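# Rotate steel cup half a turn under dial indicator

## Task

Rotate the steel cup sitting beneath the dial indicator by 180 degrees on its fixture, then release it so nothing is still holding it.

## Robot and tools

Robot: two arms, left_arm and right_arm. Each has six revolute joints (waist, shoulder, elbow, wrist pitch, wrist yaw, wrist roll) and a two-finger gripper. The gripper fingers extend along the gripper's +z axis and close along its y axis. The reported hand point sits between the finger pads, roughly 1 cm short of the tips.

Scene frame: one frame for both arms. Origin on the tabletop midway between the arms, +z up, +x outward over the table, and left_arm on the +y side. The arm names do not correspond to the left or right of any camera image. Printed hand positions are in metres with orientation as a wxyz quaternion; they may be somewhat wrong, especially when the arm is stretched far.

execute_actions takes "actions", a list holding at most one item, plus an optional "pictures" boolean (images come back by default). Three forms:
- Empty list: no command, just returns the current state.
- Motion: {"rows": [...], "steps": n}, n from 1 to 15 control steps of 1/30 s each (15 if omitted). Each row is used for one step; if rows run out, the last row repeats.
- Wait: {"steps": n} with no rows, n up to 300; it returns when n steps have elapsed since the previous result, and your reply time counts within that.
A rejected call sends nothing to the robot.

Row layout: always 14 numbers, each within -1 to 1, covering both arms even if one stays still. First left_arm: waist, shoulder, elbow, wrist pitch, wrist yaw, wrist roll, opening; then the same seven for right_arm. The six joint numbers are offsets, not poses: scaled angle changes measured from the joint angles shown in the most recent result that listed them (or, before any such result in this scene, and for later calls within one reply, from where the arm is when the action begins). They are not cumulative from row to row. Scale: 1.0 equals 1.264 rad waist, 1.32 shoulder, 1.276 elbow, 1.83 wrist pitch, 1.686 wrist yaw, 2.022 wrist roll. The opening value is absolute: +1 fully open, -1 closed; between the extremes the fingers go to where grip_measured would read that number.

Joint ranges (rad): waist -2.880..2.880, shoulder 0.000..3.142, elbow 0.000..3.019, wrist pitch -1.693..1.571, wrist yaw -1.571..1.571, wrist roll -2.094..2.094. A call asking for more than 0.019 rad beyond a range end is refused. The true end may be off by up to 0.019 rad either way; requests past it are clipped there and the result notes "joint sent to its limit" (possibly about a still-running earlier action). Absence of that note does not prove more room exists.

Motion limits: each step, a joint's target stays within a lead of its measured angle (waist 0.264, shoulder 0.32, elbow 0.276, wrist pitch 0.33, wrist yaw 0.186, wrist roll 0.522 rad), and if the targets would move the gripper more than 70 mm from where it is, all are pulled back proportionally. Big moves therefore take several actions.

Holding position: sending zeros can let an arm sag a bit each action. To hold, in a reply's first call send offsets that restore the desired angles, zeros in later calls, and push further if a joint stays short. Zeros are not a pause; they drive back to the reference angles. Between calls the arms keep heading for the last row sent, until all have nearly stopped or any step is HELD.

Result lines: state line per arm with pose; Joint positions and Joint velocities per arm (six joints in rad and rad/s, then finger pad gap in m and m/s, 0.094 m fully open); grip_measured is the measured opening on the command scale (each gripper may be biased by about 1 mm, constant in the scene). "joint command not followed" means a clearance check altered or blocked joint targets on some steps, rest of the row still applied. HELD flags steps where your row was partly or wholly not sent. MOTOR HOT appears from 85 °C; at 100 °C an OVER-TEMPERATURE FAULT drops that arm until it cools, so avoid holding loads for long while thinking.

Gripping: to hold something, command about 0.03 below grip_measured for a firm grip, less for a lighter one. Pads press roughly 50 to 62 N (less on thin parts under about 2 mm), and can spike at first contact, so close gently. Occasional brief tugs on held parts or shoves on loose items may happen.

zoom_image: {"camera": "cam_high" or "cam_low", "region": [x0, y0, x1, y1]} in pixels of that camera's latest full 504x504 image, origin top-left, region no larger than 504 by 504. Intrinsics: cam_high fx=fy=234.581, cx=251.995, cy=252.186, fovy about 94 deg, strong wide-angle distortion; cam_low fx=fy=548.058, cx=253.624, cy=253.891, fovy about 49 deg.

finished_scene: {"scene": n} with the current scene number; irreversible, grades the scene and reports success, then gives the next task if any. Replying without any tool call ends everything.

Avoid: knocking or placing anything off the table, arms colliding or pushing on each other, slamming, dropping or slipping the cup, very hard pushes, and jerky high-effort motion. Finish efficiently and smoothly, open the gripper and withdraw after the cup is turned.

Each tool is called after "Request:" in YAML: its name, and indented under it one key for each argument.

## Session

Request:
execute_actions:
  actions: []

Scene clock: 0.00 s of 4800.00 s.
left_arm: end_effector_position=(+0.3192, +0.5788, +0.2406) grip_measured=+1.000 end_effector_quat_wxyz=(-0.051, +0.886, -0.424, -0.178) | right_arm: end_effector_position=(+0.5720, -0.1804, +0.1805) grip_measured=+1.000 end_effector_quat_wxyz=(-0.276, +0.852, -0.446, +0.005)
Joint positions: left_arm=[ 0.495  1.584  1.495 -1.545 -0.368 -1.574  0.094] | right_arm=[ 0.283  1.633  1.344 -0.918 -0.433 -1.942  0.094]
Joint velocities: left_arm=[ 0.005 -0.005 -0.007 -0.022 -0.007  0.095  0.   ] | right_arm=[-0.005  0.015  0.007 -0.007  0.051 -0.051  0.   ]
Motor temperatures (°C, as the motors report them): left_arm=[31 31 30 30 33 32] | right_arm=[32 30 34 32 31 33]

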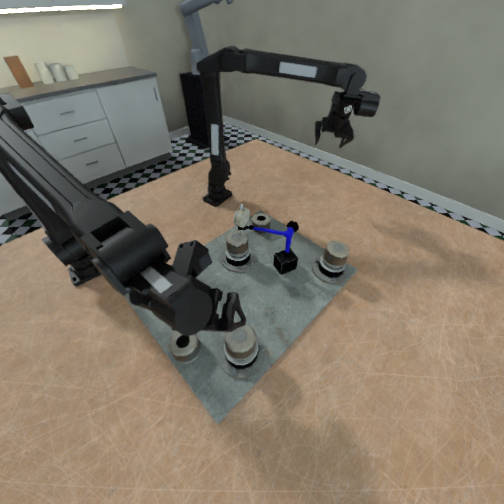

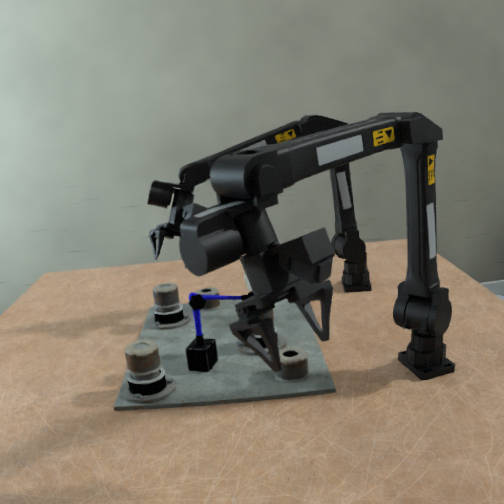

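Request:
zoom_image:
  camera: "cam_high"
  region: [190, 190, 370, 310]

Request:
zoom_image:
  camera: "cam_low"
  region: [100, 260, 350, 420]

Region (190, 190, 370, 310) of cam_high's 504x504 image, scaled by 2.800, with more detail than that image has.

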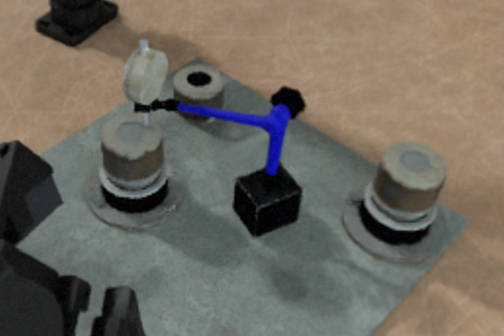

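Region (100, 260, 350, 420) of cam_low's 504x504 image, scaled by 2.016, with more detail than that image has; it fills the top 323 rows of this view, and the rest is white.

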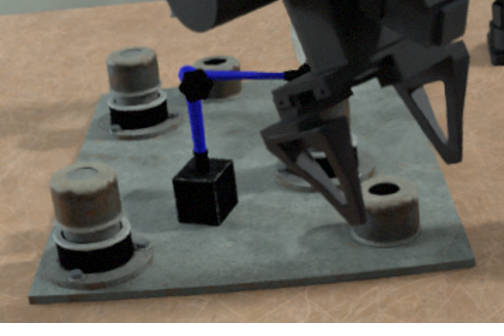

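Request:
execute_actions:
  actions:
    - {"rows": [[0.4,0,0,0,0.218,0,1, -0.3,0,0,0,0.257,0,1]], "steps": 15}
  pictures: false

Request:
execute_actions:
  actions:
    - {"steps": 20}

Scene clock: 10.53 s of 4800.00 s.
left_arm: end_effector_position=(+0.1492, +0.6743, +0.2281) grip_measured=+1.000 end_effector_quat_wxyz=(+0.031, +0.986, -0.162, -0.009) | right_arm: end_effector_position=(+0.5775, -0.4778, +0.1655) grip_measured=+1.000 end_effector_quat_wxyz=(-0.081, +0.736, -0.652, +0.162)
Joint positions: left_arm=[ 1.05   1.584  1.493 -1.545 -0.008 -1.574  0.094] | right_arm=[-0.12   1.633  1.344 -0.918  0.003 -1.942  0.094]
Joint velocities: left_arm=[ 0.015 -0.015  0.007 -0.012  0.007 -0.022  0.   ] | right_arm=[-0.571 -0.005 -0.012 -0.017  0.051  0.037  0.   ]
Motor temperatures (°C, as the motors report them): left_arm=[32 32 33 30 33 32] | right_arm=[32 31 38 32 31 33]
Steps of this call (steps 1 to 90: nothing new was sent; then 7.03 s passed at rest; steps 91 to 105: all 15 steps of this action). Readings (joint positions):
91: left_arm=[0.507 1.584 1.495 -1.545 -0.306 -1.574] | right_arm=[0.279 1.633 1.344 -0.918 -0.397 -1.942]
92: left_arm=[0.527 1.584 1.495 -1.545 -0.235 -1.574] | right_arm=[0.270 1.633 1.344 -0.918 -0.355 -1.942]
94: left_arm=[0.604 1.584 1.494 -1.545 -0.105 -1.574] | right_arm=[0.232 1.633 1.344 -0.918 -0.269 -1.942]
98: left_arm=[0.804 1.584 1.493 -1.545 -0.022 -1.574] | right_arm=[0.114 1.633 1.344 -0.918 -0.102 -1.942]
105: the state above

Scene clock: 11.20 s of 4800.00 s.
left_arm: end_effector_position=(+0.1696, +0.6669, +0.2281) grip_measured=+1.000 end_effector_quat_wxyz=(+0.032, +0.982, -0.184, -0.008) | right_arm: end_effector_position=(+0.5797, -0.4688, +0.1655) grip_measured=+1.000 end_effector_quat_wxyz=(-0.083, +0.742, -0.646, +0.161)
Joint positions: left_arm=[ 1.005  1.584  1.493 -1.545 -0.003 -1.574  0.094] | right_arm=[-0.104  1.633  1.344 -0.918  0.002 -1.942  0.094]
Joint velocities: left_arm=[ 0.015  0.015  0.007 -0.012  0.022 -0.081  0.   ] | right_arm=[-0.005  0.005 -0.027  0.002 -0.022 -0.007  0.   ]
Motor temperatures (°C, as the motors report them): left_arm=[32 32 33 30 33 32] | right_arm=[32 31 38 32 31 33]
Steps of this call (steps 1 to 20: the robot went on to your last target). Readings (joint positions):
1: left_arm=[1.049 1.584 1.493 -1.545 -0.007 -1.574] | right_arm=[-0.134 1.633 1.344 -0.918 0.004 -1.942]
2: left_arm=[1.042 1.584 1.493 -1.545 -0.007 -1.574] | right_arm=[-0.140 1.633 1.344 -0.918 0.004 -1.942]
4: left_arm=[1.026 1.584 1.493 -1.545 -0.005 -1.574] | right_arm=[-0.136 1.633 1.344 -0.918 0.004 -1.942]
8: left_arm=[1.005 1.584 1.493 -1.545 -0.003 -1.574] | right_arm=[-0.114 1.633 1.344 -0.918 0.003 -1.942]
20: the state above

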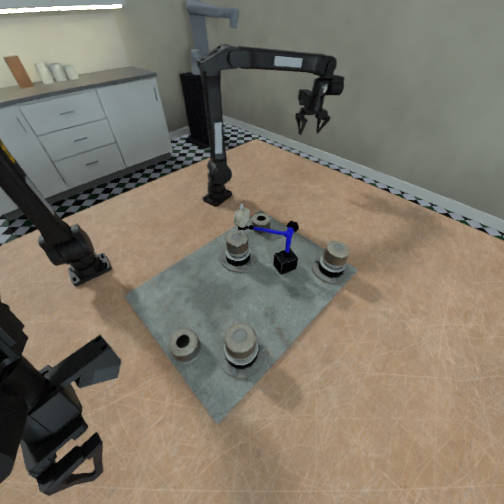

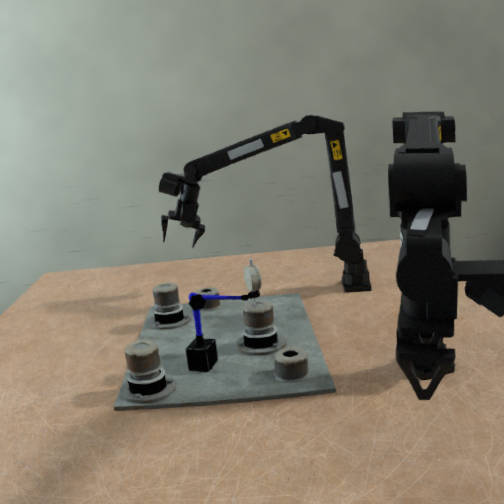

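Request:
execute_actions:
  actions:
    - {"rows": [[0,-0.44,0,0,0,0,1, 0,0,0,0.34,0,0,1]], "steps": 15}
  pictures: false

Request:
execute_actions:
  actions:
    - {"steps": 20}
  pictures: false

Request:
zoom_image:
  camera: "cam_low"
  region: [170, 250, 330, 390]

Scene clock: 20.40 s of 4800.00 s.
left_arm: end_effector_position=(+0.1317, +0.5702, +0.4151) grip_measured=+1.000 end_effector_quat_wxyz=(-0.202, +0.962, -0.180, +0.037) | right_arm: end_effector_position=(+0.6871, -0.4942, +0.2426) grip_measured=+1.000 end_effector_quat_wxyz=(-0.211, +0.672, -0.585, +0.403)
Joint positions: left_arm=[ 1.005  1.079  1.465 -1.544 -0.003 -1.574  0.094] | right_arm=[-0.104  1.636  1.325 -0.317  0.002 -1.942  0.094]
Joint velocities: left_arm=[-0.005 -1.275  0.007  0.007 -0.051 -0.007  0.   ] | right_arm=[-0.015  0.005  0.022  0.002  0.051  0.066  0.   ]
Motor temperatures (°C, as the motors report them): left_arm=[32 33 34 30 33 32] | right_arm=[32 32 38 32 31 33]
Steps of this call (steps 1 to 15: the robot went on to your last target; steps 16 to 90: nothing new was sent; then 5.70 s passed at rest; steps 91 to 105: all 15 steps of this action). Readings (joint positions):
91: left_arm=[1.005 1.576 1.491 -1.544 -0.003 -1.574] | right_arm=[-0.104 1.632 1.336 -0.864 0.002 -1.942]
92: left_arm=[1.005 1.563 1.482 -1.544 -0.003 -1.574] | right_arm=[-0.104 1.632 1.328 -0.761 0.002 -1.942]
94: left_arm=[1.005 1.515 1.468 -1.544 -0.003 -1.574] | right_arm=[-0.104 1.638 1.325 -0.555 0.002 -1.942]
98: left_arm=[1.005 1.378 1.465 -1.544 -0.003 -1.574] | right_arm=[-0.104 1.637 1.325 -0.333 0.002 -1.942]
105: the state above

Scene clock: 21.07 s of 4800.00 s.
left_arm: end_effector_position=(+0.1243, +0.5514, +0.4432) grip_measured=+1.000 end_effector_quat_wxyz=(-0.241, +0.953, -0.178, +0.045) | right_arm: end_effector_position=(+0.6871, -0.4942, +0.2426) grip_measured=+1.000 end_effector_quat_wxyz=(-0.211, +0.672, -0.585, +0.403)
Joint positions: left_arm=[ 1.005  1.008  1.477 -1.544 -0.003 -1.574  0.094] | right_arm=[-0.104  1.636  1.325 -0.317  0.002 -1.942  0.094]
Joint velocities: left_arm=[ 0.005  0.005 -0.022 -0.007 -0.037 -0.037  0.   ] | right_arm=[-0.015 -0.015 -0.002 -0.017  0.022 -0.037  0.   ]
Motor temperatures (°C, as the motors report them): left_arm=[32 33 34 30 33 32] | right_arm=[32 32 38 32 31 33]
Steps of this call (steps 1 to 20: the robot went on to your last target). Readings (joint positions):
1: left_arm=[1.005 1.038 1.465 -1.544 -0.003 -1.574] | right_arm=[-0.104 1.636 1.325 -0.317 0.002 -1.942]
2: left_arm=[1.005 1.002 1.466 -1.544 -0.003 -1.574] | right_arm=[-0.104 1.636 1.325 -0.317 0.002 -1.942]
4: left_arm=[1.005 0.956 1.472 -1.544 -0.003 -1.574] | right_arm=[-0.104 1.636 1.325 -0.317 0.002 -1.942]
8: left_arm=[1.005 0.954 1.477 -1.544 -0.003 -1.574] | right_arm=[-0.104 1.636 1.325 -0.317 0.002 -1.942]
20: the state above

Region (170, 250, 330, 390) of cam_low's 504x504 image, scaled by 3.150, with more detail than that image has; it fills the top 441 rows of this view, and the rest is white.

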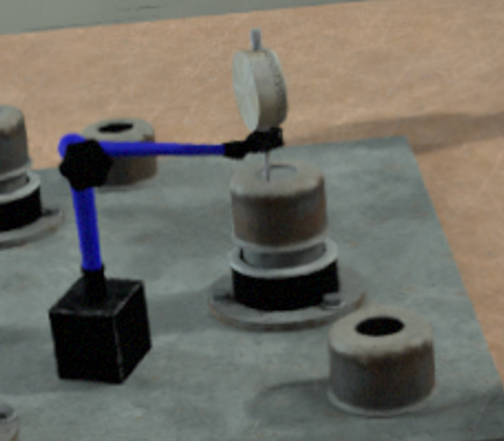

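Request:
execute_actions:
  actions:
    - {"rows": [[0,0.145,-0.76,0.95,0,0,1, 0,-0.255,-0.57,0.555,0,0.96,1]], "steps": 15}
  pictures: false

Request:
execute_actions:
  actions:
    - {"steps": 40}

Scene clock: 31.13 s of 4800.00 s.
left_arm: end_effector_position=(+0.1426, +0.5979, +0.1407) grip_measured=+1.000 end_effector_quat_wxyz=(-0.174, +0.967, -0.181, +0.032) | right_arm: end_effector_position=(+0.5289, -0.4567, +0.2459) grip_measured=+1.000 end_effector_quat_wxyz=(+0.618, -0.154, +0.711, -0.297)
Joint positions: left_arm=[ 1.005  1.185  0.822 -0.852 -0.003 -1.574  0.094] | right_arm=[-0.104  1.291  0.568  0.664  0.002 -0.661  0.094]
Joint velocities: left_arm=[ 0.005  0.23  -1.932  2.083 -0.066 -0.037  0.   ] | right_arm=[ 0.005  0.2   -0.012  0.193 -0.066  2.733  0.   ]
Motor temperatures (°C, as the motors report them): left_arm=[32 32 35 30 33 32] | right_arm=[32 33 40 32 31 33]
Steps of this call (steps 1 to 15: the robot went on to your last target; steps 16 to 90: nothing new was sent; then 6.57 s passed at rest; steps 91 to 105: all 15 steps of this action). Readings (joint positions):
91: left_arm=[1.005 1.010 1.464 -1.525 -0.003 -1.574] | right_arm=[-0.104 1.624 1.301 -0.277 0.002 -1.897]
92: left_arm=[1.005 1.009 1.442 -1.490 -0.003 -1.574] | right_arm=[-0.104 1.595 1.248 -0.209 0.002 -1.842]
94: left_arm=[1.005 1.023 1.379 -1.420 -0.003 -1.574] | right_arm=[-0.104 1.507 1.110 -0.075 0.002 -1.711]
98: left_arm=[1.005 1.085 1.221 -1.261 -0.003 -1.574] | right_arm=[-0.104 1.290 0.751 0.329 0.002 -1.343]
105: the state above

Scene clock: 32.47 s of 4800.00 s.
left_arm: end_effector_position=(+0.1643, +0.6536, +0.1295) grip_measured=+1.000 end_effector_quat_wxyz=(-0.480, +0.858, -0.159, +0.090) | right_arm: end_effector_position=(+0.5302, -0.4570, +0.2440) grip_measured=+1.000 end_effector_quat_wxyz=(+0.681, +0.079, +0.723, -0.086)
Joint positions: left_arm=[ 1.005  1.195  0.482  0.164 -0.004 -1.575  0.094] | right_arm=[-0.104  1.3    0.568  0.676  0.002 -0.016  0.094]
Joint velocities: left_arm=[ 0.005  0.005 -0.012 -0.022 -0.007 -0.022  0.   ] | right_arm=[-0.015  0.005  0.002  0.017  0.022 -0.066  0.   ]
Motor temperatures (°C, as the motors report them): left_arm=[32 32 35 30 33 32] | right_arm=[32 33 40 32 31 33]
Steps of this call (steps 1 to 40: the robot went on to your last target). Readings (joint positions):
1: left_arm=[1.005 1.192 0.752 -0.781 -0.003 -1.574] | right_arm=[-0.104 1.296 0.568 0.668 0.002 -0.564]
2: left_arm=[1.005 1.197 0.678 -0.700 -0.003 -1.574] | right_arm=[-0.104 1.300 0.568 0.669 0.002 -0.466]
4: left_arm=[1.005 1.203 0.537 -0.507 -0.003 -1.574] | right_arm=[-0.104 1.300 0.568 0.672 0.002 -0.304]
8: left_arm=[1.005 1.195 0.473 -0.145 -0.004 -1.575] | right_arm=[-0.104 1.300 0.568 0.676 0.002 -0.133]
40: the state above

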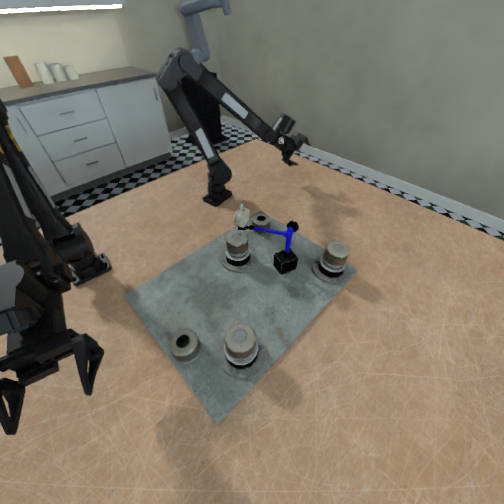

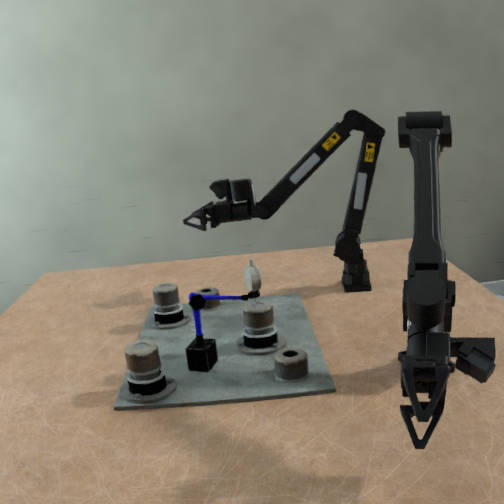

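Request:
execute_actions:
  actions:
    - {"rows": [[0,0,0,0,0,0,1, 0.1,0,0,0,-0.15,0,1],[0,0,0,0,0,0,1, 0.15,0,0,0,-0.2,0,1],[0,0,0,0,0,0,1, 0.2,0,0,0,-0.3,0,1],[0,0,0,0,0,0,1, 0.25,0,0,0,-0.4,0,1],[0,0,0,0,0,0,1, 0.3,0,0,0,-0.5,0,1],[0,0,0,0,0,0,1, 0.35,0.05,0,0.04,-0.6,0,1],[0,0,0,0,0,0,1, 0.4,0.1,0,0.08,-0.7,0,1],[0,0,0,0,0,0,1, 0.45,0.15,0,0.12,-0.773,0,1],[0,0,0,0,0,0,1, 0.5,0.2,0,0.16,-0.773,0,1],[0,0,0,0,0,0,1, 0.535,0.25,0,0.2,-0.773,0.008,1]], "steps": 15}
  pictures: false

Request:
execute_actions:
  actions:
    - {"steps": 25}
  pictures: false

Scene clock: 60.47 s of 4800.00 s.
left_arm: end_effector_position=(+0.1643, +0.6536, +0.1295) grip_measured=+1.000 end_effector_quat_wxyz=(-0.480, +0.858, -0.159, +0.090) | right_arm: end_effector_position=(+0.4383, -0.0568, +0.1814) grip_measured=+1.000 end_effector_quat_wxyz=(+0.570, -0.401, +0.595, +0.401)
Joint positions: left_arm=[ 1.005  1.195  0.482  0.164 -0.004 -1.575  0.094] | right_arm=[ 0.462  1.56   0.568  0.946 -0.872 -0.015  0.094]
Joint velocities: left_arm=[ 0.005  0.005 -0.002 -0.007  0.037 -0.037  0.   ] | right_arm=[ 1.197  1.021 -0.007  0.823 -2.161 -0.095  0.   ]
Motor temperatures (°C, as the motors report them): left_arm=[31 32 36 31 33 32] | right_arm=[32 32 41 32 31 33]
Steps of this call (steps 1 to 15: the robot went on to your last target; steps 16 to 90: nothing new was sent; then 24.50 s passed at rest; steps 91 to 105: all 15 steps of this action). Readings (joint positions):
91: left_arm=[1.005 1.195 0.482 0.164 -0.004 -1.575] | right_arm=[-0.102 1.300 0.568 0.676 -0.079 -0.016]
92: left_arm=[1.005 1.195 0.482 0.164 -0.004 -1.575] | right_arm=[-0.085 1.300 0.568 0.676 -0.153 -0.016]
94: left_arm=[1.005 1.195 0.482 0.164 -0.004 -1.575] | right_arm=[-0.020 1.300 0.568 0.676 -0.263 -0.016]
98: left_arm=[1.005 1.195 0.482 0.164 -0.004 -1.575] | right_arm=[0.158 1.325 0.568 0.721 -0.474 -0.016]
105: the state above

Scene clock: 61.30 s of 4800.00 s.
left_arm: end_effector_position=(+0.1643, +0.6536, +0.1295) grip_measured=+1.000 end_effector_quat_wxyz=(-0.480, +0.858, -0.159, +0.090) | right_arm: end_effector_position=(+0.3278, -0.0056, +0.1572) grip_measured=+1.000 end_effector_quat_wxyz=(-0.434, +0.538, -0.468, -0.550)
Joint positions: left_arm=[ 1.005  1.195  0.482  0.164 -0.004 -1.575  0.094] | right_arm=[ 0.587  1.645  0.558  1.022 -1.299 -0.014  0.094]
Joint velocities: left_arm=[ 0.005 -0.015  0.017  0.012 -0.007  0.007  0.   ] | right_arm=[-0.015 -0.005 -0.007  0.002  0.007 -0.022  0.   ]
Motor temperatures (°C, as the motors report them): left_arm=[31 32 36 31 33 32] | right_arm=[32 32 41 32 31 33]
Steps of this call (steps 1 to 25: the robot went on to your last target). Readings (joint positions):
1: left_arm=[1.005 1.195 0.482 0.164 -0.004 -1.575] | right_arm=[0.502 1.593 0.568 0.971 -0.971 -0.015]
2: left_arm=[1.005 1.195 0.482 0.164 -0.004 -1.575] | right_arm=[0.539 1.620 0.568 0.989 -1.074 -0.015]
4: left_arm=[1.005 1.195 0.482 0.164 -0.004 -1.575] | right_arm=[0.588 1.651 0.565 1.004 -1.250 -0.014]
8: left_arm=[1.005 1.195 0.482 0.164 -0.004 -1.575] | right_arm=[0.594 1.651 0.558 1.017 -1.299 -0.014]
25: the state above

Request:
execute_actions:
  actions:
    - {"rows": [[0,0,0,0,0,0,1, -0.012,0.02,-0.01,0.02,0,0.01,1],[0,0,0,0,0,0,1, -0.012,0.04,-0.02,0.045,0,0.01,1],[0,0,0,0,0,0,1, -0.012,0.06,-0.03,0.07,0,0.01,1],[0,0,0,0,0,0,1, -0.012,0.08,-0.03,0.09,0,0.01,1],[0,0,0,0,0,0,1, -0.012,0.1,-0.03,0.11,0,0.01,1],[0,0,0,0,0,0,1, -0.012,0.12,-0.03,0.13,0,0.01,1],[0,0,0,0,0,0,1, -0.012,0.14,-0.03,0.15,0,0.01,1],[0,0,0,0,0,0,1, -0.012,0.16,-0.03,0.175,0,0.01,1],[0,0,0,0,0,0,1, -0.012,0.18,-0.03,0.195,0,0.01,1],[0,0,0,0,0,0,1, -0.012,0.195,-0.03,0.215,0,0.01,1],[0,0,0,0,0,0,1, -0.012,0.21,-0.03,0.226,0,0.01,1]], "steps": 15}
  pictures: false

Request:
execute_actions:
  actions:
    - {"steps": 12}

Scene clock: 64.23 s of 4800.00 s.
left_arm: end_effector_position=(+0.1643, +0.6536, +0.1295) grip_measured=+1.000 end_effector_quat_wxyz=(-0.480, +0.858, -0.159, +0.090) | right_arm: end_effector_position=(+0.3135, -0.0127, +0.0800) grip_measured=+1.000 end_effector_quat_wxyz=(-0.449, +0.544, -0.454, -0.545)
Joint positions: left_arm=[ 1.005  1.195  0.482  0.164 -0.004 -1.575  0.094] | right_arm=[ 0.587  1.938  0.519  1.403 -1.299 -0.01   0.094]
Joint velocities: left_arm=[-0.005  0.015 -0.007 -0.012 -0.066  0.007  0.   ] | right_arm=[ 0.005  0.024 -0.042  0.085 -0.022 -0.037  0.   ]
Motor temperatures (°C, as the motors report them): left_arm=[31 32 36 31 33 32] | right_arm=[32 32 40 32 31 33]
Steps of this call (steps 1 to 15: the robot went on to your last target; steps 16 to 73: nothing new was sent; steps 74 to 88: all 15 steps of this action). Readings (joint positions):
74: left_arm=[1.005 1.195 0.482 0.164 -0.004 -1.575] | right_arm=[0.587 1.645 0.557 1.026 -1.299 -0.014]
75: left_arm=[1.005 1.195 0.482 0.164 -0.004 -1.575] | right_arm=[0.587 1.650 0.554 1.041 -1.299 -0.013]
77: left_arm=[1.005 1.195 0.482 0.164 -0.004 -1.575] | right_arm=[0.587 1.674 0.541 1.105 -1.299 -0.011]
81: left_arm=[1.005 1.195 0.482 0.164 -0.004 -1.575] | right_arm=[0.587 1.786 0.524 1.248 -1.299 -0.010]
88: the state above

Scene clock: 64.63 s of 4800.00 s.
left_arm: end_effector_position=(+0.1643, +0.6536, +0.1295) grip_measured=+1.000 end_effector_quat_wxyz=(-0.480, +0.858, -0.159, +0.090) | right_arm: end_effector_position=(+0.3133, -0.0128, +0.0818) grip_measured=+1.000 end_effector_quat_wxyz=(-0.453, +0.546, -0.449, -0.543)
Joint positions: left_arm=[ 1.005  1.195  0.482  0.164 -0.004 -1.575  0.094] | right_arm=[ 0.587  1.937  0.518  1.416 -1.299 -0.01   0.094]
Joint velocities: left_arm=[ 0.005  0.005 -0.002 -0.007 -0.022 -0.066  0.   ] | right_arm=[-0.024 -0.015 -0.007  0.007  0.037 -0.037  0.   ]
Motor temperatures (°C, as the motors report them): left_arm=[31 32 36 31 33 32] | right_arm=[32 32 40 32 31 33]
Steps of this call (steps 1 to 12: the robot went on to your last target). Readings (joint positions):
1: left_arm=[1.005 1.195 0.482 0.164 -0.004 -1.575] | right_arm=[0.587 1.938 0.518 1.406 -1.299 -0.010]
2: left_arm=[1.005 1.195 0.482 0.164 -0.004 -1.575] | right_arm=[0.587 1.937 0.518 1.410 -1.299 -0.010]
4: left_arm=[1.005 1.195 0.482 0.164 -0.004 -1.575] | right_arm=[0.587 1.937 0.518 1.414 -1.299 -0.010]
8: left_arm=[1.005 1.195 0.482 0.164 -0.004 -1.575] | right_arm=[0.587 1.937 0.518 1.416 -1.299 -0.010]
12: the state above

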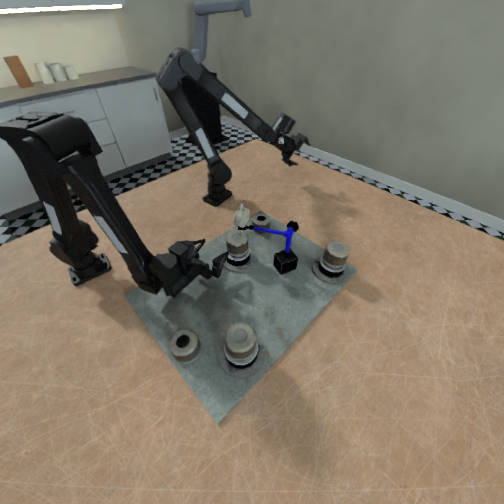

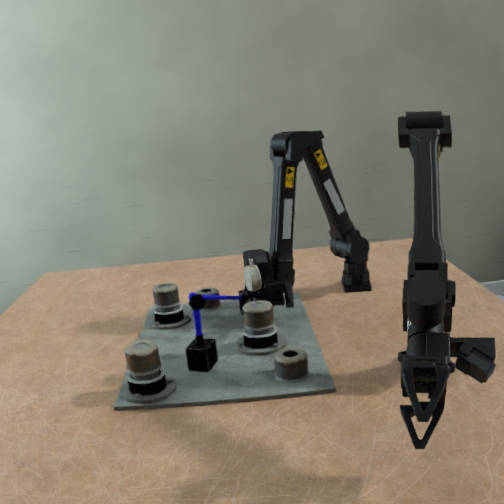

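Request:
zoom_image:
  camera: "cam_high"
  region: [140, 195, 310, 310]

Request:
zoom_image:
  camera: "cam_low"
  region: [200, 240, 330, 370]

Region (140, 195, 310, 310) of cam_high's 504x504 image, scaled by 2.965, with more detail than that image has; it fills the top 341 rows of this view, and the rest is white.

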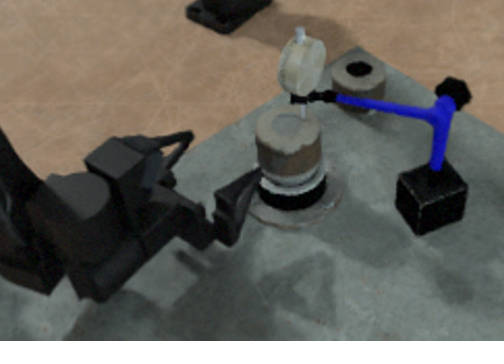

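Region (200, 240, 330, 370) of cam_low's 504x504 image, scaled by 3.877, with more detail than that image has.

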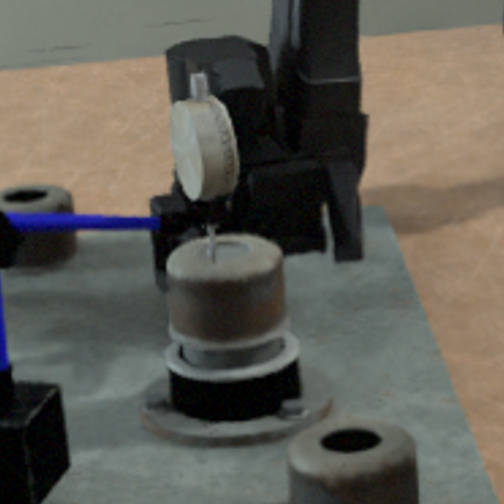

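Request:
execute_actions:
  actions:
    - {"rows": [[0,0,0,0,0,0,1, -0.01,0.005,0.015,-0.003,-0.003,0,1],[0,0,0,0,0,0,1, -0.015,0.01,0.03,-0.006,-0.006,0,1],[0,0,0,0,0,0,1, -0.02,0.016,0.045,-0.009,-0.009,0,1],[0,0,0,0,0,0,1, -0.024,0.022,0.06,-0.012,-0.011,0,1],[0,0,0,0,0,0,1, -0.024,0.028,0.07,-0.012,-0.011,0,1]], "steps": 15}

Request:
zoom_image:
  camera: "cam_high"
  region: [140, 195, 310, 310]

Request:
zoom_image:
  camera: "cam_low"
  region: [200, 240, 330, 370]

Scene clock: 74.70 s of 4800.00 s.
left_arm: end_effector_position=(+0.1643, +0.6536, +0.1295) grip_measured=+1.000 end_effector_quat_wxyz=(-0.480, +0.858, -0.159, +0.090) | right_arm: end_effector_position=(+0.3411, -0.0060, +0.0846) grip_measured=+1.000 end_effector_quat_wxyz=(-0.465, +0.552, -0.436, -0.537)
Joint positions: left_arm=[ 1.005  1.195  0.482  0.164 -0.004 -1.575  0.094] | right_arm=[ 0.57   1.963  0.597  1.404 -1.317 -0.01   0.094]
Joint velocities: left_arm=[-0.005  0.015 -0.002 -0.017  0.007 -0.081  0.   ] | right_arm=[-0.005  0.005 -0.002 -0.007 -0.007  0.007  0.   ]
Motor temperatures (°C, as the motors report them): left_arm=[31 32 36 31 33 32] | right_arm=[32 32 38 32 31 33]
Steps of this call (steps 1 to 30: the robot went on to your last target; steps 31 to 90: nothing new was sent; then 6.57 s passed at rest; steps 91 to 105: all 15 steps of this action). Readings (joint positions):
91: left_arm=[1.005 1.195 0.482 0.164 -0.004 -1.575] | right_arm=[0.587 1.937 0.518 1.416 -1.301 -0.010]
92: left_arm=[1.005 1.195 0.482 0.164 -0.004 -1.575] | right_arm=[0.587 1.937 0.520 1.416 -1.305 -0.010]
94: left_arm=[1.005 1.195 0.482 0.164 -0.004 -1.575] | right_arm=[0.585 1.941 0.534 1.412 -1.315 -0.010]
98: left_arm=[1.005 1.195 0.482 0.164 -0.004 -1.575] | right_arm=[0.575 1.960 0.588 1.405 -1.317 -0.010]
105: the state above

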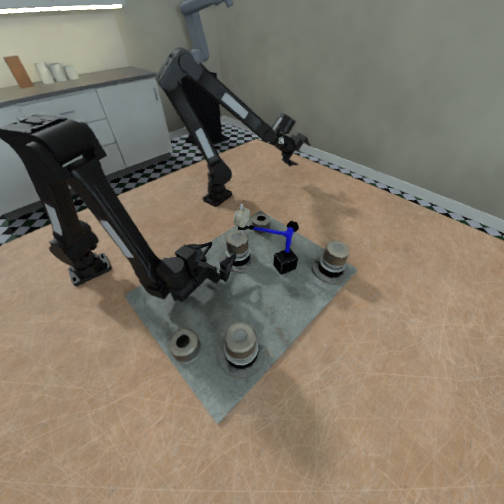

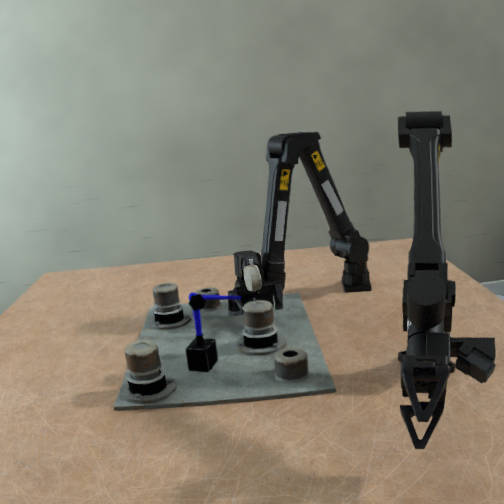

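Region (140, 195, 310, 310) of cam_high's 504x504 image, scaled by 2.965, with more detail than that image has; it fills the top 341 rows of this view, and the rest is white.

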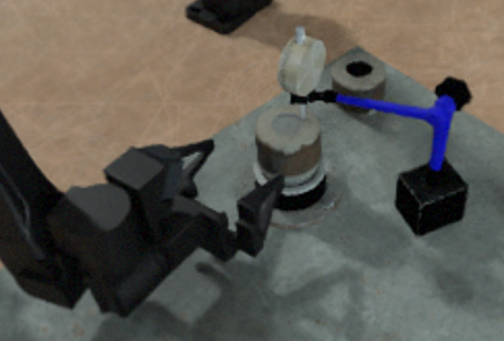

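Region (200, 240, 330, 370) of cam_low's 504x504 image, scaled by 3.877, with more detail than that image has.

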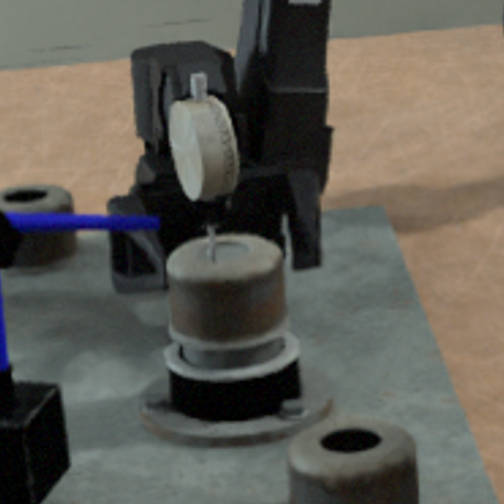

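Request:
execute_actions:
  actions:
    - {"rows": [[0,0,0,0,0,0,1, 0.01,0,0.014,-0.012,0.005,0,1],[0,0,0,0,0,0,1, 0.02,0.002,0.024,-0.022,0.011,0,1],[0,0,0,0,0,0,1, 0.03,0.004,0.034,-0.032,0.018,0,1],[0,0,0,0,0,0,1, 0.04,0.006,0.042,-0.042,0.025,0,1],[0,0,0,0,0,0,1, 0.05,0.008,0.05,-0.05,0.032,0,1],[0,0,0,0,0,0,1, 0.058,0.008,0.056,-0.058,0.038,0,1],[0,0,0,0,0,0,1, 0.064,0.008,0.056,-0.058,0.0415,0,1]], "steps": 15}

Request:
zoom_image:
  camera: "cam_high"
  region: [140, 195, 310, 310]

Request:
zoom_image:
  camera: "cam_low"
  region: [200, 240, 330, 370]

Scene clock: 81.60 s of 4800.00 s.
left_arm: end_effector_position=(+0.1643, +0.6536, +0.1295) grip_measured=+1.000 end_effector_quat_wxyz=(-0.480, +0.858, -0.159, +0.090) | right_arm: end_effector_position=(+0.3441, +0.0299, +0.0846) grip_measured=+1.000 end_effector_quat_wxyz=(-0.450, +0.548, -0.447, -0.545)
Joint positions: left_arm=[ 1.005  1.195  0.482  0.164 -0.004 -1.575  0.094] | right_arm=[ 0.647  1.964  0.652  1.309 -1.249 -0.01   0.094]
Joint velocities: left_arm=[-0.005 -0.005  0.002 -0.002  0.022  0.037  0.   ] | right_arm=[ 0.005 -0.005 -0.017  0.002 -0.037 -0.037  0.   ]
Motor temperatures (°C, as the motors report them): left_arm=[31 32 35 31 33 32] | right_arm=[32 32 37 32 31 33]
Steps of this call (steps 1 to 15: the robot went on to your last target; steps 16 to 90: nothing new was sent; then 3.40 s passed at rest; steps 91 to 105: all 15 steps of this action). Readings (joint positions):
91: left_arm=[1.005 1.195 0.482 0.164 -0.004 -1.575] | right_arm=[0.570 1.963 0.597 1.402 -1.314 -0.010]
92: left_arm=[1.005 1.195 0.482 0.164 -0.004 -1.575] | right_arm=[0.571 1.963 0.598 1.395 -1.307 -0.010]
94: left_arm=[1.005 1.195 0.482 0.164 -0.004 -1.575] | right_arm=[0.577 1.963 0.605 1.369 -1.287 -0.010]
98: left_arm=[1.005 1.195 0.482 0.164 -0.004 -1.575] | right_arm=[0.617 1.964 0.641 1.318 -1.251 -0.010]
105: the state above

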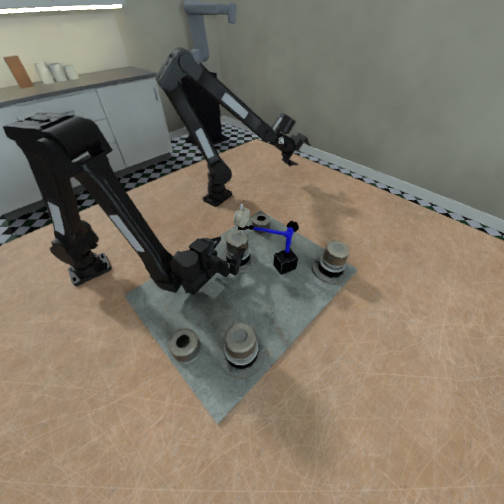

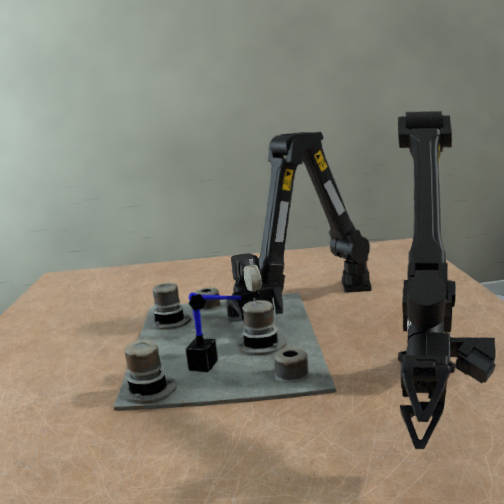

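Region (140, 195, 310, 310) of cam_high's 504x504 image, scaled by 2.965, with more detail than that image has; it fills the top 341 rows of this view, and the rest is white.

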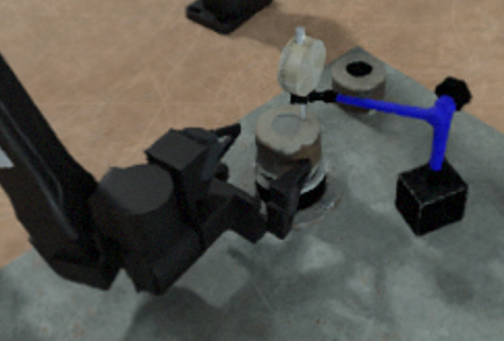

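Region (200, 240, 330, 370) of cam_low's 504x504 image, scaled by 3.877, with more detail than that image has.

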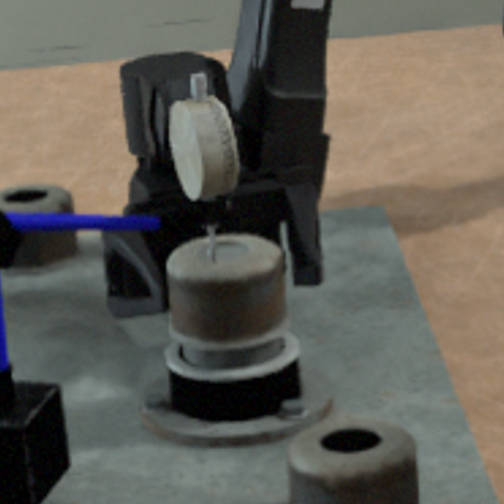

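Request:
execute_actions:
  actions:
    - {"rows": [[0,0,0,0,0,0,1, 0,0.008,0.02,-0.008,0.005,0,1],[0,0,0,0,0,0,1, 0,0.014,0.032,-0.014,0.01,0,1],[0,0,0,0,0,0,1, 0.01,0.02,0.042,-0.02,0.015,0,1],[0,0,0,0,0,0,1, 0.018,0.02,0.047,-0.02,0.02,0,1],[0,0,0,0,0,0,1, 0.026,0.02,0.047,-0.02,0.025,0,1],[0,0,0,0,0,0,1, 0.034,0.02,0.047,-0.02,0.025,0,1],[0,0,0,0,0,0,1, 0.04,0.02,0.047,-0.02,0.025,0,1]], "steps": 15}

Request:
zoom_image:
  camera: "cam_high"
  region: [140, 195, 310, 310]

Request:
zoom_image:
  camera: "cam_low"
  region: [200, 240, 330, 370]

Scene clock: 88.50 s of 4800.00 s.
left_arm: end_effector_position=(+0.1643, +0.6536, +0.1295) grip_measured=+1.000 end_effector_quat_wxyz=(-0.480, +0.858, -0.159, +0.090) | right_arm: end_effector_position=(+0.3471, +0.0515, +0.0835) grip_measured=+1.000 end_effector_quat_wxyz=(-0.450, +0.548, -0.447, -0.545)
Joint positions: left_arm=[ 1.005  1.195  0.482  0.164 -0.004 -1.575  0.094] | right_arm=[ 0.689  1.98   0.692  1.284 -1.208 -0.01   0.094]
Joint velocities: left_arm=[-0.005  0.005 -0.007 -0.002  0.022 -0.037  0.   ] | right_arm=[-0.015 -0.005  0.002  0.012  0.007  0.007  0.   ]
Motor temperatures (°C, as the motors report them): left_arm=[31 32 35 31 33 32] | right_arm=[32 32 37 32 31 33]
Steps of this call (steps 1 to 15: the robot went on to your last target; steps 16 to 90: nothing new was sent; then 3.40 s passed at rest; steps 91 to 105: all 15 steps of this action). Readings (joint positions):
91: left_arm=[1.005 1.195 0.482 0.164 -0.004 -1.575] | right_arm=[0.647 1.964 0.652 1.308 -1.246 -0.010]
92: left_arm=[1.005 1.195 0.482 0.164 -0.004 -1.575] | right_arm=[0.647 1.964 0.654 1.305 -1.240 -0.010]
94: left_arm=[1.005 1.195 0.482 0.164 -0.004 -1.575] | right_arm=[0.647 1.968 0.664 1.293 -1.225 -0.010]
98: left_arm=[1.005 1.195 0.482 0.164 -0.004 -1.575] | right_arm=[0.662 1.979 0.690 1.284 -1.208 -0.010]
105: the state above

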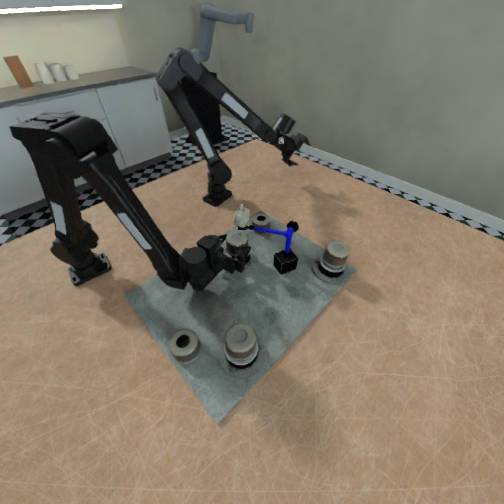

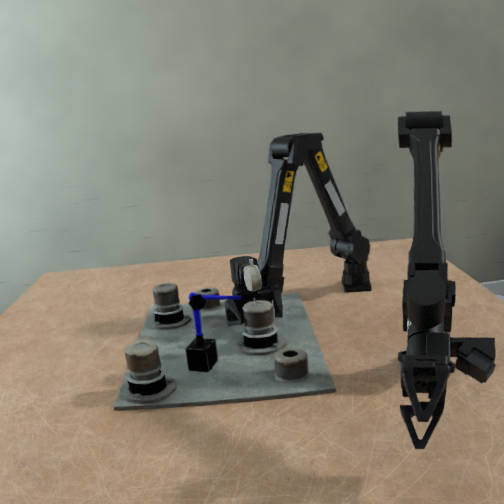

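Region (140, 195, 310, 310) of cam_high's 504x504 image, scaled by 2.965, with more detail than that image has; it fills the top 341 rows of this view, and the rest is white.

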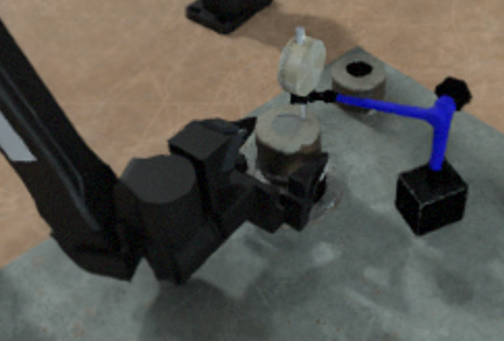

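Region (200, 240, 330, 370) of cam_low's 504x504 image, scaled by 3.877, with more detail than that image has.

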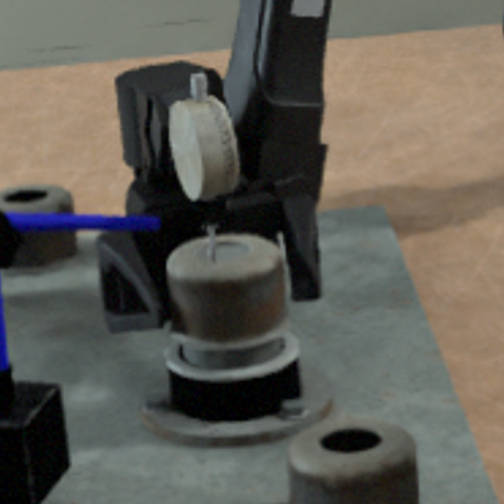

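Request:
execute_actions:
  actions:
    - {"rows": [[0,0,0,0,0,0,1, 0.012,0,0.015,0,0.005,0,1],[0,0,0,0,0,0,1, 0.022,0,0.022,-0.008,0.011,0,1],[0,0,0,0,0,0,1, 0.022,0,0.022,-0.008,0.011,0,1],[0,0,0,0,0,0,1, 0.022,0,0.022,-0.008,0.011,0,1],[0,0,0,0,0,0,1, 0.022,0,0.022,-0.008,0.011,0,1],[0,0,0,0,0,0,1, 0.022,0,0.022,-0.008,0.011,0,0.9],[0,0,0,0,0,0,1, 0.022,0,0.022,-0.008,0.011,0,0.8],[0,0,0,0,0,0,1, 0.022,0,0.022,-0.008,0.011,0,0.7],[0,0,0,0,0,0,1, 0.022,0,0.022,-0.008,0.011,0,0.62],[0,0,0,0,0,0,1, 0.022,0,0.022,-0.008,0.011,0,0.55],[0,0,0,0,0,0,1, 0.022,0,0.022,-0.008,0.011,0,0.48],[0,0,0,0,0,0,1, 0.022,0,0.022,-0.008,0.011,0,0.41],[0,0,0,0,0,0,1, 0.022,0,0.022,-0.008,0.011,0,0.34],[0,0,0,0,0,0,1, 0.022,0,0.022,-0.008,0.011,0,0.27],[0,0,0,0,0,0,1, 0.022,0,0.022,-0.008,0.011,0,0.2]], "steps": 15}
  pictures: false

Request:
execute_actions:
  actions:
    - {"steps": 10}

Request:
zoom_image:
  camera: "cam_high"
  region: [190, 200, 290, 280]

Request:
zoom_image:
  camera: "cam_low"
  region: [220, 270, 310, 360]

Scene clock: 93.30 s of 4800.00 s.
left_arm: end_effector_position=(+0.1643, +0.6536, +0.1295) grip_measured=+1.000 end_effector_quat_wxyz=(-0.480, +0.858, -0.159, +0.090) | right_arm: end_effector_position=(+0.3501, +0.0580, +0.0840) grip_measured=+0.449 end_effector_quat_wxyz=(-0.454, +0.544, -0.453, -0.541)
Joint positions: left_arm=[ 1.005  1.195  0.482  0.164 -0.004 -1.575  0.094] | right_arm=[ 0.701  1.98   0.7    1.274 -1.176 -0.01   0.068]
Joint velocities: left_arm=[ 0.005  0.005  0.002 -0.002  0.022 -0.007  0.   ] | right_arm=[-0.015 -0.005  0.002  0.017 -0.066  0.037 -0.   ]
Motor temperatures (°C, as the motors report them): left_arm=[31 32 35 31 33 32] | right_arm=[32 32 37 32 31 33]
Steps of this call (steps 1 to 15: the robot went on to your last target; steps 16 to 90: nothing new was sent; then 1.30 s passed at rest; steps 91 to 105: all 15 steps of this action). Readings (joint positions):
91: left_arm=[1.005 1.195 0.482 0.164 -0.004 -1.575] | right_arm=[0.689 1.980 0.692 1.284 -1.205 -0.010]
92: left_arm=[1.005 1.195 0.482 0.164 -0.004 -1.575] | right_arm=[0.689 1.980 0.692 1.283 -1.198 -0.010]
94: left_arm=[1.005 1.195 0.482 0.164 -0.004 -1.575] | right_arm=[0.692 1.980 0.692 1.281 -1.192 -0.010]
98: left_arm=[1.005 1.195 0.482 0.164 -0.004 -1.575] | right_arm=[0.700 1.980 0.692 1.280 -1.192 -0.010]
105: the state above

Scene clock: 93.63 s of 4800.00 s.
left_arm: end_effector_position=(+0.1643, +0.6536, +0.1295) grip_measured=+1.000 end_effector_quat_wxyz=(-0.480, +0.858, -0.159, +0.090) | right_arm: end_effector_position=(+0.3501, +0.0580, +0.0840) grip_measured=+0.449 end_effector_quat_wxyz=(-0.454, +0.544, -0.453, -0.541)
Joint positions: left_arm=[ 1.005  1.195  0.482  0.164 -0.004 -1.575  0.094] | right_arm=[ 0.701  1.98   0.7    1.274 -1.176 -0.01   0.068]
Joint velocities: left_arm=[-0.015 -0.005  0.012 -0.002  0.022  0.007  0.   ] | right_arm=[ 0.005  0.005  0.007  0.012 -0.007 -0.037  0.001]
Motor temperatures (°C, as the motors report them): left_arm=[31 32 35 31 33 32] | right_arm=[32 32 37 32 31 33]
Steps of this call (steps 1 to 10: the robot went on to your last target). Readings (joint positions):
1: left_arm=[1.005 1.195 0.482 0.164 -0.004 -1.575] | right_arm=[0.701 1.980 0.700 1.274 -1.176 -0.010]
2: left_arm=[1.005 1.195 0.482 0.164 -0.004 -1.575] | right_arm=[0.701 1.980 0.700 1.274 -1.176 -0.010]
4: left_arm=[1.005 1.195 0.482 0.164 -0.004 -1.575] | right_arm=[0.701 1.980 0.700 1.274 -1.176 -0.010]
8: left_arm=[1.005 1.195 0.482 0.164 -0.004 -1.575] | right_arm=[0.701 1.980 0.700 1.274 -1.176 -0.010]
10: the state above

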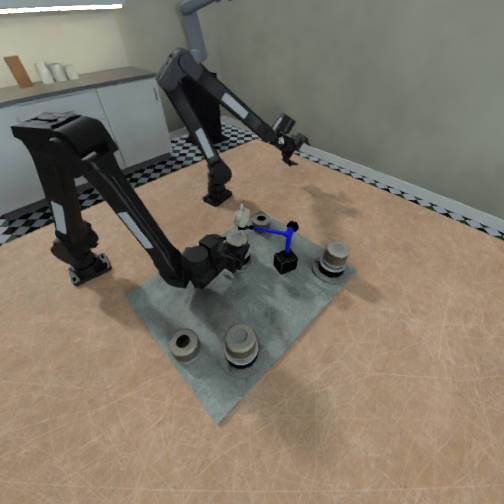

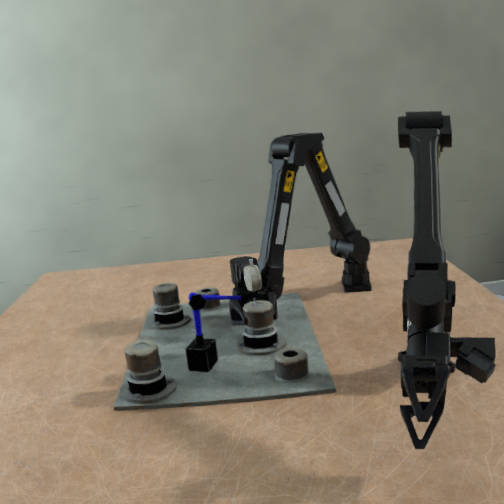

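Region (190, 200, 290, 280) of cam_high's 504x504 image, scaled by 5.040, with more detail than that image has; it fills the top 403 rows of this view, and the rest is white.

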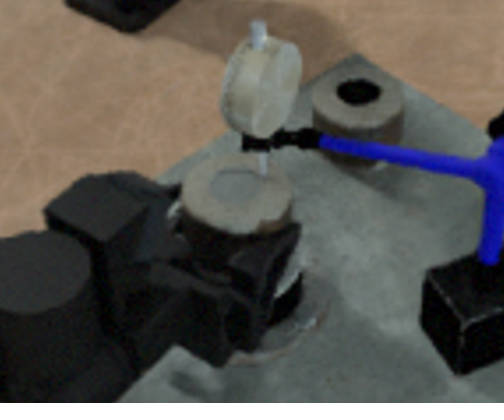

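Region (220, 270, 310, 360) of cam_low's 504x504 image, scaled by 5.600, with more detail than that image has.

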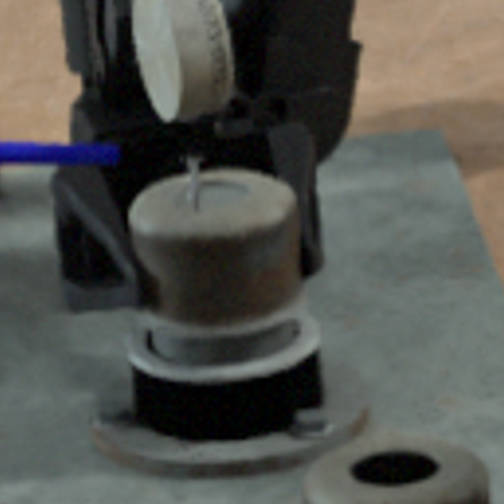

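Request:
execute_actions:
  actions:
    - {"rows": [[0,0,0,0,0,0,1, 0.008,-0.006,-0.010,0.008,0.016,0,0.4],[0,0,0,0,0,0,1, 0.015,-0.012,-0.020,0.016,0.032,0,0.4],[0,0,0,0,0,0,1, 0.019,-0.014,-0.028,0.021,0.048,0,0.4],[0,0,0,0,0,0,1, 0.022,-0.016,-0.035,0.025,0.064,0,0.4],[0,0,0,0,0,0,1, 0.026,-0.018,-0.043,0.029,0.08,0,0.4],[0,0,0,0,0,0,1, 0.029,-0.020,-0.050,0.034,0.096,0,0.4],[0,0,0,0,0,0,1, 0.033,-0.022,-0.058,0.038,0.112,0,0.4],[0,0,0,0,0,0,1, 0.038,-0.024,-0.064,0.041,0.128,0,0.4],[0,0,0,0,0,0,1, 0.043,-0.026,-0.071,0.044,0.144,0,0.4],[0,0,0,0,0,0,1, 0.047,-0.028,-0.077,0.047,0.161,0,0.4],[0,0,0,0,0,0,1, 0.052,-0.029,-0.083,0.051,0.177,0,0.4],[0,0,0,0,0,0,1, 0.057,-0.031,-0.089,0.054,0.193,0,0.4],[0,0,0,0,0,0,1, 0.062,-0.033,-0.096,0.057,0.21,0,0.4],[0,0,0,0,0,0,1, 0.066,-0.034,-0.102,0.060,0.226,0,0.4]], "steps": 15}
  pictures: false

Request:
execute_actions:
  actions:
    - {"steps": 8}

Request:
zoom_image:
  camera: "cam_high"
  region: [190, 200, 290, 280]

Scene clock: 104.13 s of 4800.00 s.
left_arm: end_effector_position=(+0.1643, +0.6536, +0.1295) grip_measured=+1.000 end_effector_quat_wxyz=(-0.480, +0.858, -0.159, +0.090) | right_arm: end_effector_position=(+0.3527, +0.0579, +0.0844) grip_measured=+0.449 end_effector_quat_wxyz=(+0.533, -0.470, +0.528, +0.465)
Joint positions: left_arm=[ 1.005  1.195  0.482  0.164 -0.004 -1.575  0.094] | right_arm=[ 0.769  1.945  0.583  1.361 -0.805 -0.01   0.068]
Joint velocities: left_arm=[-0.024 -0.005 -0.007  0.022  0.007  0.066  0.   ] | right_arm=[ 0.132 -0.024 -0.115  0.046  0.418  0.007  0.   ]
Motor temperatures (°C, as the motors report them): left_arm=[31 32 35 31 33 32] | right_arm=[32 33 37 32 31 33]
Steps of this call (steps 1 to 15: the robot went on to your last target; steps 16 to 90: nothing new was sent; then 7.00 s passed at rest; steps 91 to 105: all 15 steps of this action). Readings (joint positions):
91: left_arm=[1.005 1.195 0.482 0.164 -0.004 -1.575] | right_arm=[0.701 1.980 0.698 1.274 -1.167 -0.010]
92: left_arm=[1.005 1.195 0.482 0.164 -0.004 -1.575] | right_arm=[0.702 1.978 0.693 1.278 -1.153 -0.010]
94: left_arm=[1.005 1.195 0.482 0.164 -0.004 -1.575] | right_arm=[0.710 1.972 0.674 1.293 -1.102 -0.010]
98: left_arm=[1.005 1.195 0.482 0.164 -0.004 -1.575] | right_arm=[0.729 1.960 0.636 1.321 -0.991 -0.010]
105: the state above

Scene clock: 104.40 s of 4800.00 s.
left_arm: end_effector_position=(+0.1643, +0.6536, +0.1295) grip_measured=+1.000 end_effector_quat_wxyz=(-0.480, +0.858, -0.159, +0.090) | right_arm: end_effector_position=(+0.3528, +0.0577, +0.0843) grip_measured=+0.449 end_effector_quat_wxyz=(+0.535, -0.468, +0.530, +0.463)
Joint positions: left_arm=[ 1.005  1.195  0.482  0.164 -0.004 -1.575  0.094] | right_arm=[ 0.771  1.944  0.581  1.364 -0.795 -0.01   0.068]
Joint velocities: left_arm=[ 0.005  0.005 -0.007 -0.002  0.022 -0.007  0.   ] | right_arm=[-0.015 -0.005  0.002  0.012 -0.007 -0.007 -0.   ]
Motor temperatures (°C, as the motors report them): left_arm=[31 32 35 31 33 32] | right_arm=[32 33 37 32 31 33]
Steps of this call (steps 1 to 8: the robot went on to your last target). Readings (joint positions):
1: left_arm=[1.005 1.195 0.482 0.164 -0.004 -1.575] | right_arm=[0.771 1.944 0.581 1.363 -0.796 -0.010]
2: left_arm=[1.005 1.195 0.482 0.164 -0.004 -1.575] | right_arm=[0.771 1.944 0.581 1.364 -0.795 -0.010]
4: left_arm=[1.005 1.195 0.482 0.164 -0.004 -1.575] | right_arm=[0.771 1.944 0.581 1.364 -0.795 -0.010]
8: the state above

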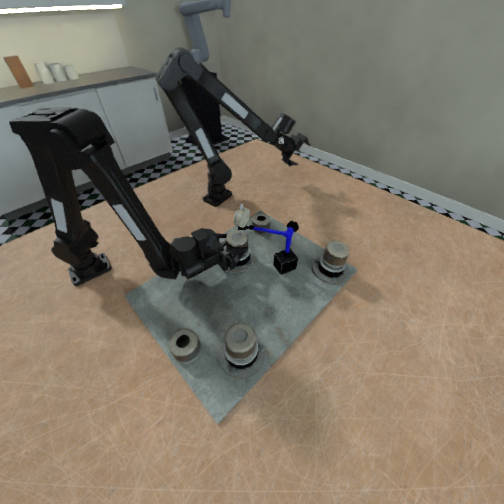

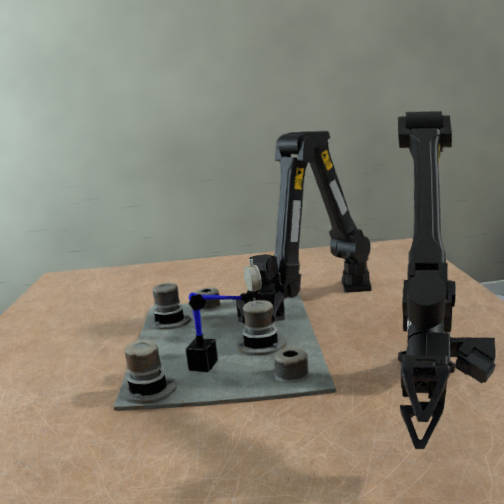

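Region (190, 200, 290, 280) of cam_high's 504x504 image, scaled by 5.040, with more detail than that image has; it fills the top 403 rows of this view, and the rest is white.

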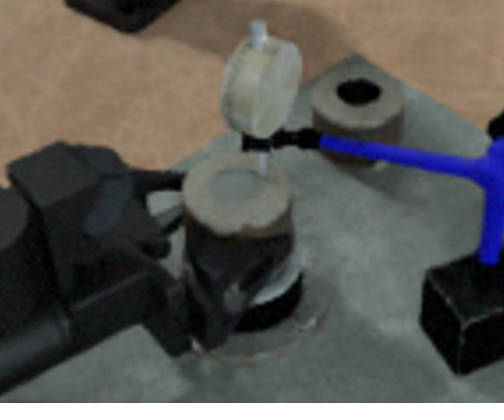

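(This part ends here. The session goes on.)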